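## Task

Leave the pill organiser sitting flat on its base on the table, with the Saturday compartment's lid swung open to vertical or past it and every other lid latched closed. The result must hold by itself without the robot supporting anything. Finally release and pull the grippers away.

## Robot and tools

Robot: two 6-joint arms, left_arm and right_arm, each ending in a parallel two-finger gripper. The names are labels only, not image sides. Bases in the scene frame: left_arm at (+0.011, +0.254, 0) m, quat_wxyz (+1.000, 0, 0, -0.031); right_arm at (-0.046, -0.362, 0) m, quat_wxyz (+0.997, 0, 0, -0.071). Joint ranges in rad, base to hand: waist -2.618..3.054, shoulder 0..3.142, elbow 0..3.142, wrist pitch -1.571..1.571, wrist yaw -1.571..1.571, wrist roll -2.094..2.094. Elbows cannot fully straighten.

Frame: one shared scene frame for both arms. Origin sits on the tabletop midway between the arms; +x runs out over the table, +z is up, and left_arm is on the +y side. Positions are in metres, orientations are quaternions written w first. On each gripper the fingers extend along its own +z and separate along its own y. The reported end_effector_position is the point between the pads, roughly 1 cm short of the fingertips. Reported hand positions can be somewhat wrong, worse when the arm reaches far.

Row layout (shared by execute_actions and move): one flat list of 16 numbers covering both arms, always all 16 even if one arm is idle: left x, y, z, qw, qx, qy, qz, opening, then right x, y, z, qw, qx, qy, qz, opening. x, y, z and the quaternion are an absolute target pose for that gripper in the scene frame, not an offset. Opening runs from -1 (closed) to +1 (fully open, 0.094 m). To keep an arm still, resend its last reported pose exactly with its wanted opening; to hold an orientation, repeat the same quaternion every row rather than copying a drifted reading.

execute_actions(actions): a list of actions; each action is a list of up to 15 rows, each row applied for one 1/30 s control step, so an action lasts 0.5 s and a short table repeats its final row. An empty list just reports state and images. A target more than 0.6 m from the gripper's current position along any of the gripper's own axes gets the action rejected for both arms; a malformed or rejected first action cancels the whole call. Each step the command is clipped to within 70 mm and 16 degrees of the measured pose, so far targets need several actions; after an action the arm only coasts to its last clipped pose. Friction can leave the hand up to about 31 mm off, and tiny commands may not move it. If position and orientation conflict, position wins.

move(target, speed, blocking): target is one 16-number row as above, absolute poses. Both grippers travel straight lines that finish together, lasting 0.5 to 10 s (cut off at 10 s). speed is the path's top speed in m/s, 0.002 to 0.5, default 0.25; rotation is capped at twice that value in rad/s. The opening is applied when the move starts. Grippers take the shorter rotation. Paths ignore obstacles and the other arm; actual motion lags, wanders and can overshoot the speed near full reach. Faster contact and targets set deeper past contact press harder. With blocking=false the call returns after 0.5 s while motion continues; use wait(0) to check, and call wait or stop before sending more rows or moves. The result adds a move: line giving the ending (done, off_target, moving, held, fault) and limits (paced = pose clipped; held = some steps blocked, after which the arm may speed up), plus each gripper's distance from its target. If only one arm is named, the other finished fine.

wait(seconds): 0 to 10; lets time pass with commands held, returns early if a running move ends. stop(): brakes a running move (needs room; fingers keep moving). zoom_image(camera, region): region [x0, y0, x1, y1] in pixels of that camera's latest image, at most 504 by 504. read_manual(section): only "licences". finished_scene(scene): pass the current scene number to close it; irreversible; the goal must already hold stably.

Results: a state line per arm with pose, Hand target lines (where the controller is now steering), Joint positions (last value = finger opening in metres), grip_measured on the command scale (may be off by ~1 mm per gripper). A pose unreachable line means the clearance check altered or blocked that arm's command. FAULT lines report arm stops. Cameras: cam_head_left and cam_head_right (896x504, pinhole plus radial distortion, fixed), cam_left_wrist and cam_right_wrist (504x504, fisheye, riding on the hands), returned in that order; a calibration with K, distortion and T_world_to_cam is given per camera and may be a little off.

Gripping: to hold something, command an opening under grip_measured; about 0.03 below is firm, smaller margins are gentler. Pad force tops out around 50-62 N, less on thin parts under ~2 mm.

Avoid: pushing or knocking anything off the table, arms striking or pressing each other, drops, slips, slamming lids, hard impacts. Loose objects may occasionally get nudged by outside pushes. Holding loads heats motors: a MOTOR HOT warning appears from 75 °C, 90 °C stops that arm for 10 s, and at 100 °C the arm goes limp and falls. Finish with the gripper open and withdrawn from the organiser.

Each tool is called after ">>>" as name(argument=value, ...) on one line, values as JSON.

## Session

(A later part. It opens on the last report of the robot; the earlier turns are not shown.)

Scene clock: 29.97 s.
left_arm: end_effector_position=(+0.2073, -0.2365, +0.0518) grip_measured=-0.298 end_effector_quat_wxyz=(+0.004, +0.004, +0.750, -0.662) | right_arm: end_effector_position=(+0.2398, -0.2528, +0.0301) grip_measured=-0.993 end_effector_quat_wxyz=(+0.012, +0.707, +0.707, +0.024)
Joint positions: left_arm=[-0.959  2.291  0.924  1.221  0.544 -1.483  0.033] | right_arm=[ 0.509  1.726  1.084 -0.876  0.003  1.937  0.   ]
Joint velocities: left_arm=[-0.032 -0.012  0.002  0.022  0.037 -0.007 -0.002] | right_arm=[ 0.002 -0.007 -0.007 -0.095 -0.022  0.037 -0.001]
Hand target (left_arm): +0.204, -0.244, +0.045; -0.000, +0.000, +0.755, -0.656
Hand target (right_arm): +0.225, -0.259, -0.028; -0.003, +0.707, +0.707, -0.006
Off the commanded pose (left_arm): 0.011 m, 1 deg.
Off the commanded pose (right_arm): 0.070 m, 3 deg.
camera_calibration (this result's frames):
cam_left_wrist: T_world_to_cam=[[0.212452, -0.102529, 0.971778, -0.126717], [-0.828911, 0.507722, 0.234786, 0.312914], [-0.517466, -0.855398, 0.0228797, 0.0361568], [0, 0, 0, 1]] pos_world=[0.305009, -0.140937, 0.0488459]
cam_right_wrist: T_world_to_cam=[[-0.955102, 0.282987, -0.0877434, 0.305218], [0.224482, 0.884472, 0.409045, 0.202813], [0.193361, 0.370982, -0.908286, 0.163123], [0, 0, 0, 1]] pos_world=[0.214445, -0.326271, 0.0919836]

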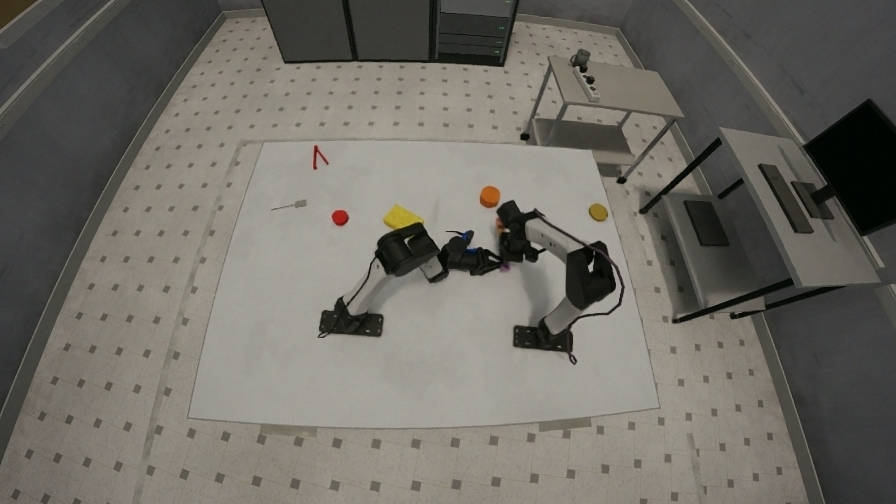

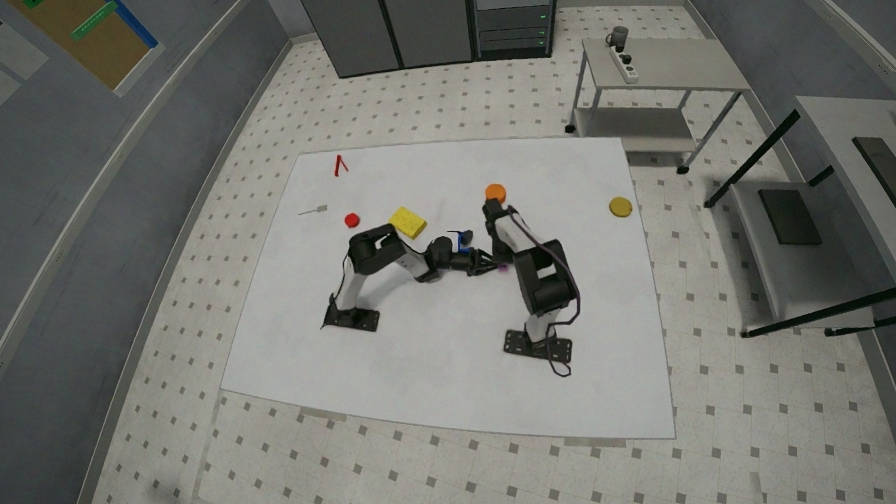

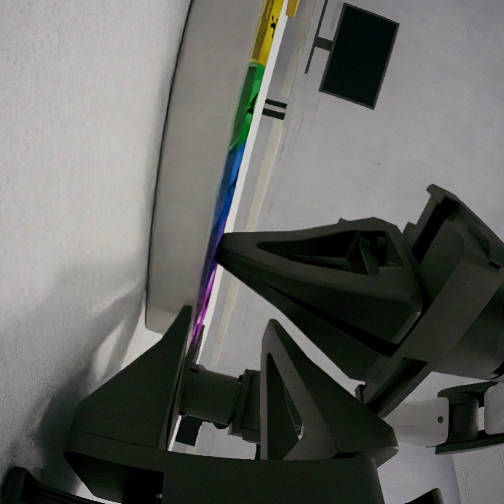

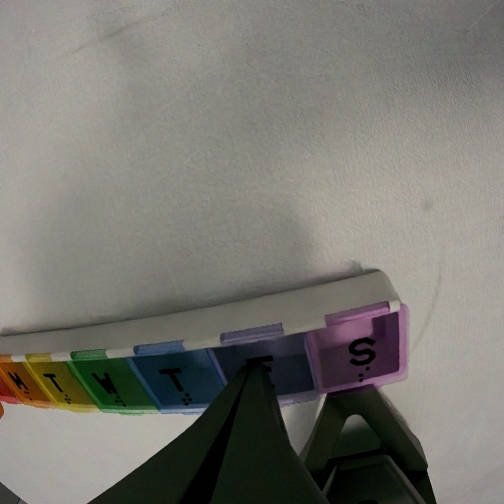

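>>> execute_actions(actions=[[[0.205,-0.246,0.045,0,0,0.755,-0.656,-0.38,0.236,-0.255,-0.045,0,0.707,0.707,0,-1]],[[0.205,-0.246,0.045,0,0,0.755,-0.656,-0.46,0.236,-0.255,-0.045,0,0.707,0.707,0,-1]],[[0.205,-0.246,0.045,0,0,0.755,-0.656,-0.54,0.236,-0.255,-0.045,0,0.707,0.707,0,-1]],[[0.205,-0.25,0.047,0,0,0.755,-0.656,-0.6,0.236,-0.255,-0.02,0,0.707,0.707,0,-1]]])

>>> zoom_image(camera="cam_left_wrist", region=[100,200,320,420])

Scene clock: 33.27 s.
left_arm: end_effector_position=(+0.2072, -0.2447, +0.0517) grip_measured=-0.598 end_effector_quat_wxyz=(+0.003, +0.001, +0.753, -0.659) | right_arm: end_effector_position=(+0.2400, -0.2530, +0.0308) grip_measured=-0.993 end_effector_quat_wxyz=(+0.013, +0.707, +0.707, +0.024)
Joint positions: left_arm=[-0.972  2.297  0.956  1.187  0.529 -1.486  0.019] | right_arm=[ 0.509  1.724  1.084 -0.876  0.004  1.936  0.   ]
Joint velocities: left_arm=[ 0.002 -0.012  0.012 -0.081 -0.022 -0.037 -0.001] | right_arm=[-0.012 -0.002 -0.017 -0.066  0.037 -0.037 -0.   ]
Hand target (left_arm): +0.205, -0.250, +0.047; +0.000, -0.000, +0.755, -0.656
Hand target (right_arm): +0.230, -0.257, -0.014; -0.001, +0.707, +0.707, -0.002
Off the commanded pose (left_arm): 0.007 m, 1 deg.
Off the commanded pose (right_arm): 0.051 m, 3 deg.
camera_calibration (this result's frames):
cam_left_wrist: T_world_to_cam=[[0.217818, -0.109707, 0.969804, -0.130118], [-0.829127, 0.503406, 0.243168, 0.31556], [-0.514882, -0.857057, 0.0186899, 0.0283497], [0, 0, 0, 1]] pos_world=[0.304578, -0.148832, 0.0489246]
cam_right_wrist: T_world_to_cam=[[-0.955211, 0.281916, -0.0899782, 0.305294], [0.222623, 0.884895, 0.409146, 0.203193], [0.194966, 0.370789, -0.908022, 0.163296], [0, 0, 0, 1]] pos_world=[0.214548, -0.32642, 0.0926107]

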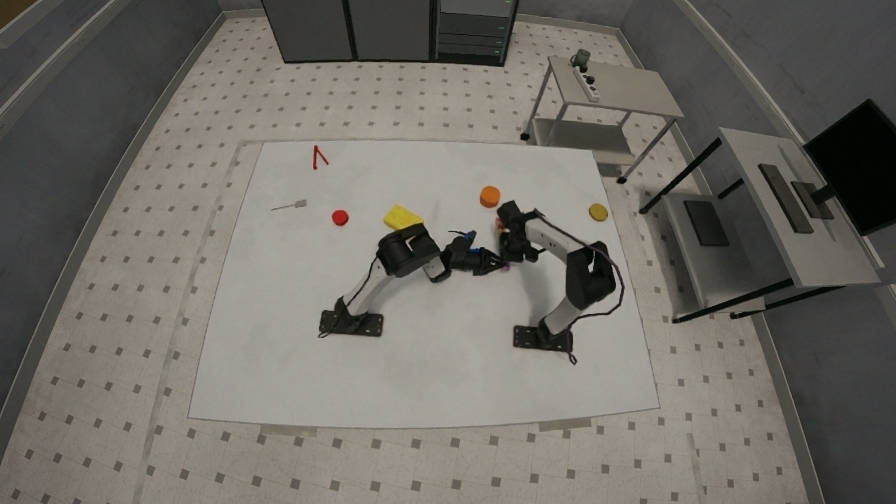

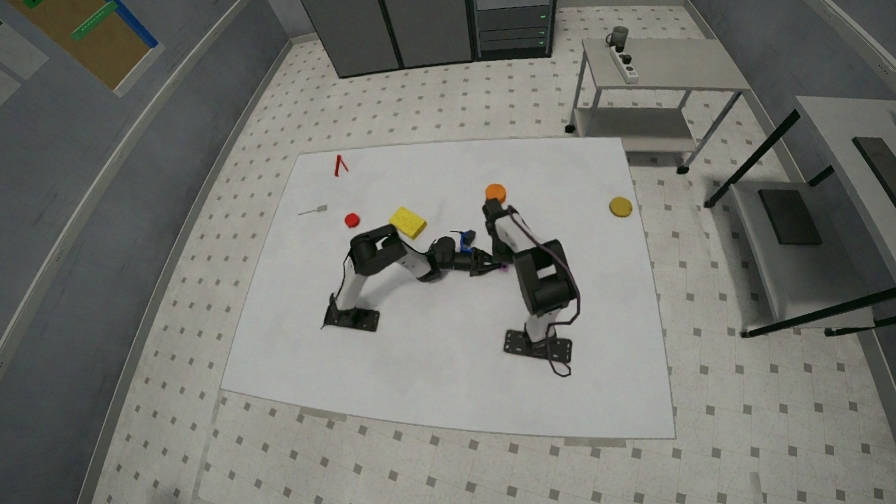

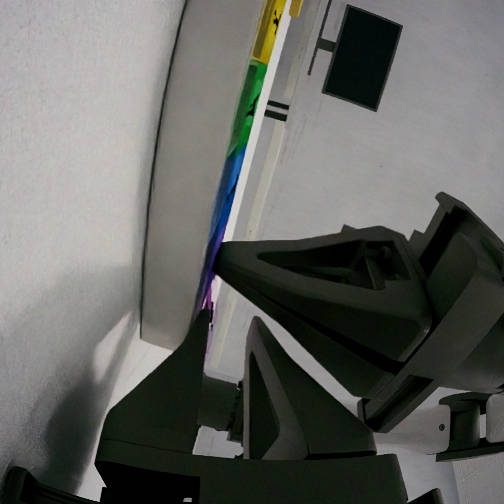

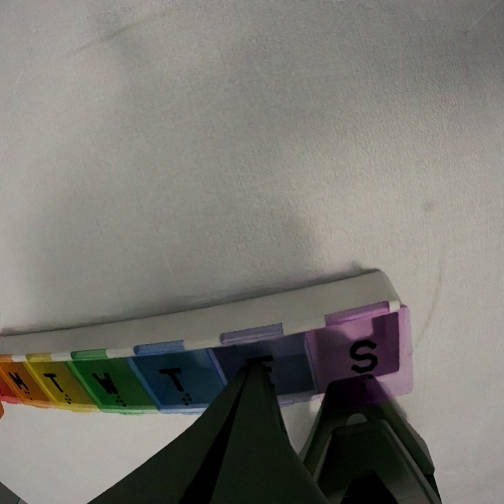

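Region (100, 200, 320, 420) of cam_left_wrist's 504x504 image, scaled by 2.291, with more detail than that image has.

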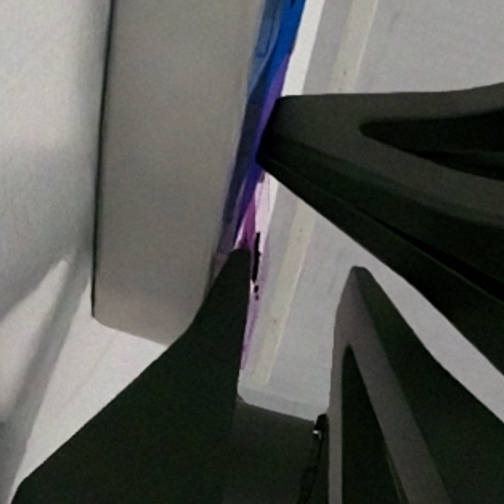

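>>> execute_actions(actions=[[[0.205,-0.254,0.055,0,0,0.755,-0.656,-0.58,0.24,-0.255,0.06,0,0.707,0.707,0,-1]],[[0.205,-0.254,0.057,0,0,0.755,-0.656,-0.58,0.295,-0.259,0.055,0,0.707,0.707,0,-1]],[[0.205,-0.254,0.057,0,0,0.755,-0.656,-0.58,0.295,-0.259,0.03,0,0.707,0.707,0,-1]],[[0.205,-0.254,0.057,0,0,0.755,-0.656,-0.58,0.295,-0.259,0.0,0,0.707,0.707,0,-1]],[[0.205,-0.256,0.082,0,0,0.755,-0.656,-0.45,0.295,-0.259,0.0,0,0.707,0.707,0,-1]],[[0.205,-0.273,0.078,0,0,0.755,-0.656,-0.3,0.295,-0.259,0.0,0,0.707,0.707,0,-1]]])

Scene clock: 38.40 s.
left_arm: end_effector_position=(+0.2049, -0.2685, +0.0817) grip_measured=-0.302 end_effector_quat_wxyz=(+0.000, +0.002, +0.753, -0.657) | right_arm: end_effector_position=(+0.3022, -0.2573, +0.0318) grip_measured=-0.994 end_effector_quat_wxyz=(+0.011, +0.709, +0.705, +0.020)
Joint positions: left_arm=[-1.005  2.234  1.045  1.035  0.501 -1.493  0.033] | right_arm=[ 0.435  1.935  1.361 -0.95   0.001  1.869  0.   ]
Joint velocities: left_arm=[ 0.017  0.002 -0.022 -0.051 -0.007  0.051 -0.001] | right_arm=[-0.022  0.002 -0.012  0.051 -0.007 -0.037 -0.001]
Hand target (left_arm): +0.205, -0.273, +0.078; -0.000, -0.000, +0.755, -0.656
Hand target (right_arm): +0.293, -0.260, +0.002; -0.001, +0.707, +0.707, -0.001
Off the commanded pose (left_arm): 0.006 m, 0 deg.
Off the commanded pose (right_arm): 0.033 m, 3 deg.
camera_calibration (this result's frames):
cam_left_wrist: T_world_to_cam=[[0.22027, -0.113468, 0.968817, -0.162814], [-0.825945, 0.506696, 0.247132, 0.318205], [-0.518937, -0.854625, 0.0178914, 0.00783694], [0, 0, 0, 1]] pos_world=[0.30275, -0.17301, 0.0789577]
cam_right_wrist: T_world_to_cam=[[-0.953981, 0.288114, -0.0831316, 0.367058], [0.232004, 0.884797, 0.404114, 0.19005], [0.189985, 0.36623, -0.910923, 0.154076], [0, 0, 0, 1]] pos_world=[0.276802, -0.330338, 0.0940637]

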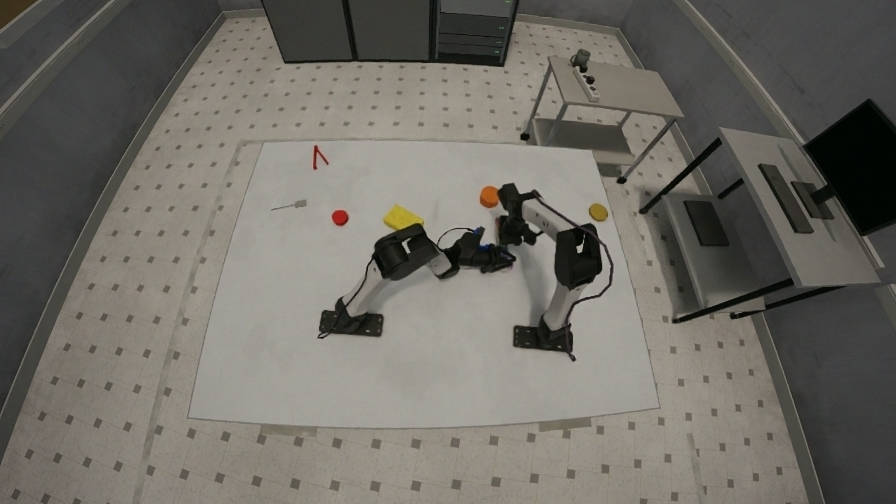

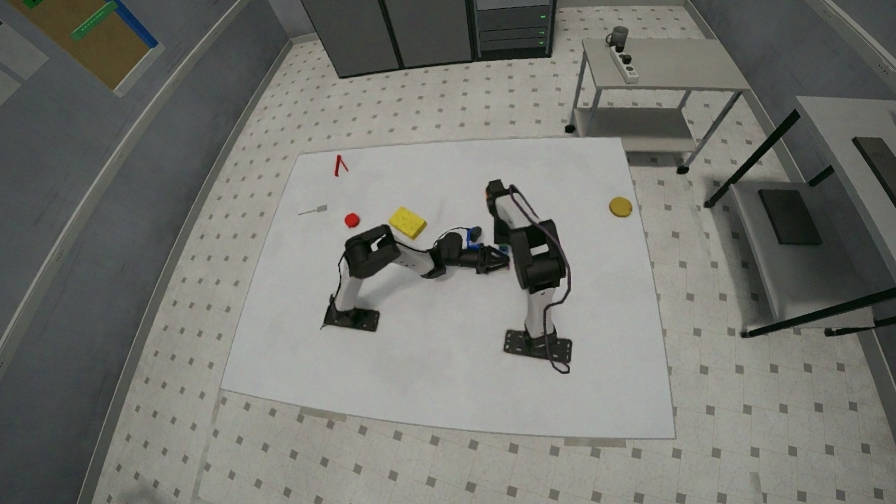

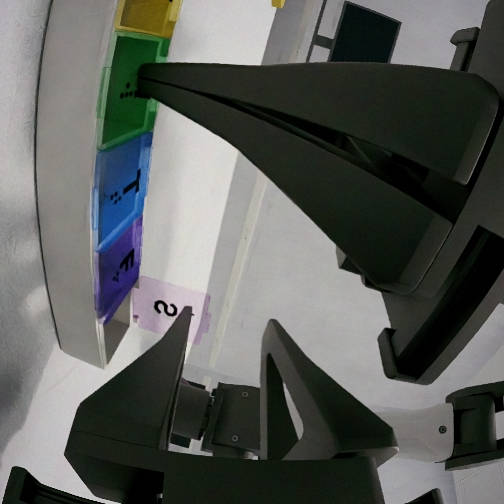

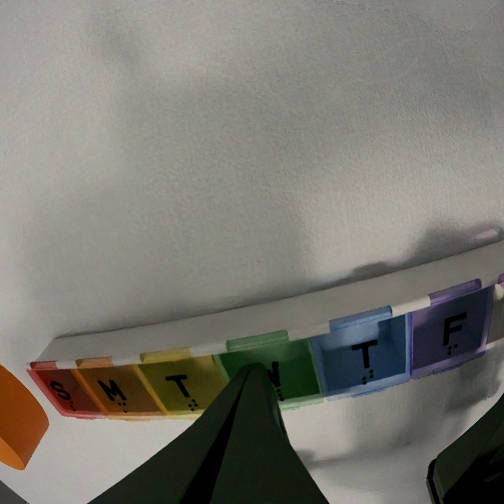

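>>> execute_actions(actions=[[[0.205,-0.287,0.078,0,0,0.755,-0.656,-0.3,0.295,-0.259,0.0,0,0.707,0.707,0,-1]],[[0.205,-0.23,0.09,0,0,0.755,-0.656,-0.3,0.295,-0.259,0.03,0,0.707,0.707,0,-1]],[[0.205,-0.17,0.1,0,0,0.755,-0.656,-0.3,0.295,-0.259,0.09,0,0.707,0.707,0,-1]],[[0.205,-0.12,0.1,0,0,0.755,-0.656,-0.3,0.295,-0.259,0.15,0,0.707,0.707,0,-1]]])

Scene clock: 42.23 s.
left_arm: end_effector_position=(+0.2069, -0.1216, +0.0874) grip_measured=-0.302 end_effector_quat_wxyz=(-0.008, -0.014, +0.765, -0.643) | right_arm: end_effector_position=(+0.3002, -0.2579, +0.1556) grip_measured=-0.994 end_effector_quat_wxyz=(+0.010, +0.709, +0.705, +0.018)
Joint positions: left_arm=[-0.753  1.903  0.525  1.144  0.736 -1.443  0.033] | right_arm=[ 0.435  1.887  1.793 -1.436  0.001  1.869  0.   ]
Joint velocities: left_arm=[-0.007  0.002  0.012  0.037  0.037 -0.022 -0.   ] | right_arm=[ 0.002 -0.012 -0.017 -0.081  0.007 -0.051 -0.001]
Hand target (left_arm): +0.205, -0.120, +0.099; +0.001, +0.001, +0.755, -0.655
Hand target (right_arm): +0.295, -0.259, +0.150; +0.000, +0.707, +0.707, +0.001
Off the commanded pose (left_arm): 0.013 m, 3 deg.
Off the commanded pose (right_arm): 0.008 m, 2 deg.
camera_calibration (this result's frames):
cam_left_wrist: T_world_to_cam=[[0.253875, -0.145643, 0.956209, -0.161823], [-0.823782, 0.485519, 0.292666, 0.237035], [-0.506883, -0.862009, 0.00328288, 0.132131], [0, 0, 0, 1]] pos_world=[0.303323, -0.0247557, 0.0849305]
cam_right_wrist: T_world_to_cam=[[-0.954488, 0.287647, -0.0788106, 0.374924], [0.233609, 0.885325, 0.402028, 0.140922], [0.185415, 0.36532, -0.912229, 0.268861], [0, 0, 0, 1]] pos_world=[0.275089, -0.330827, 0.218156]

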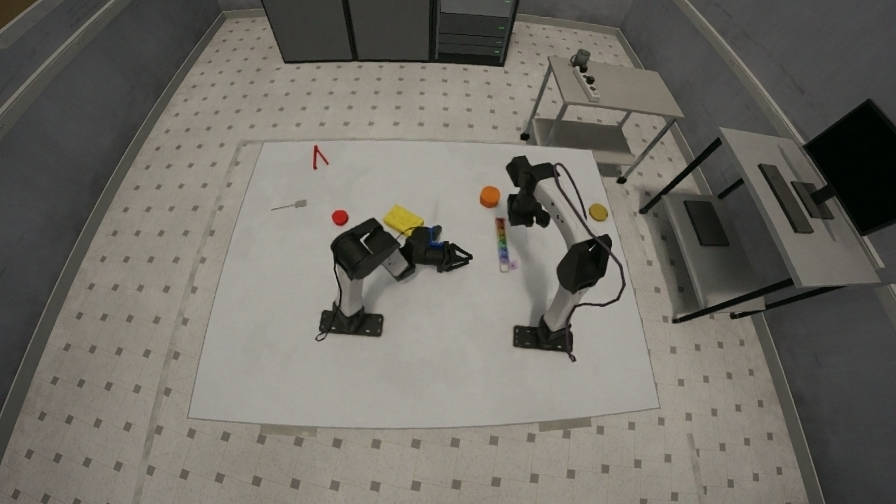

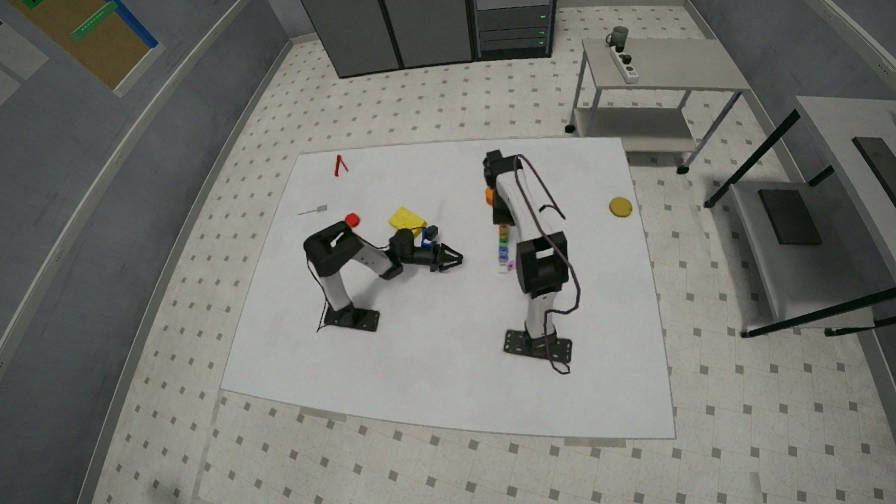

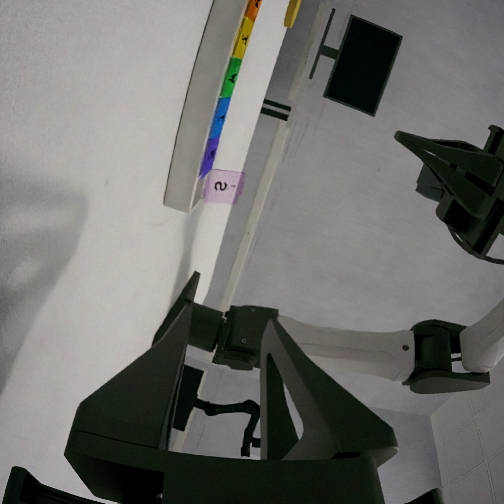

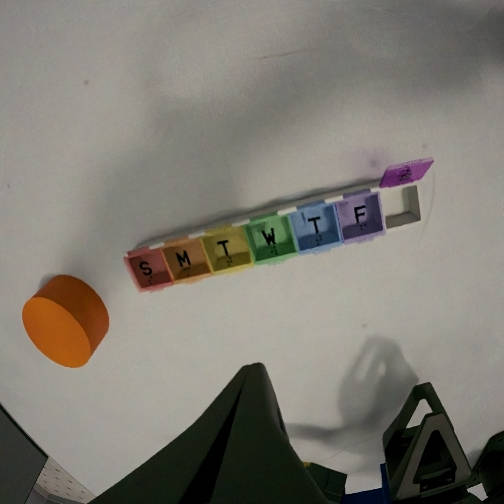

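>>> finished_scene(scene=2)

The scene is finished: the task was done.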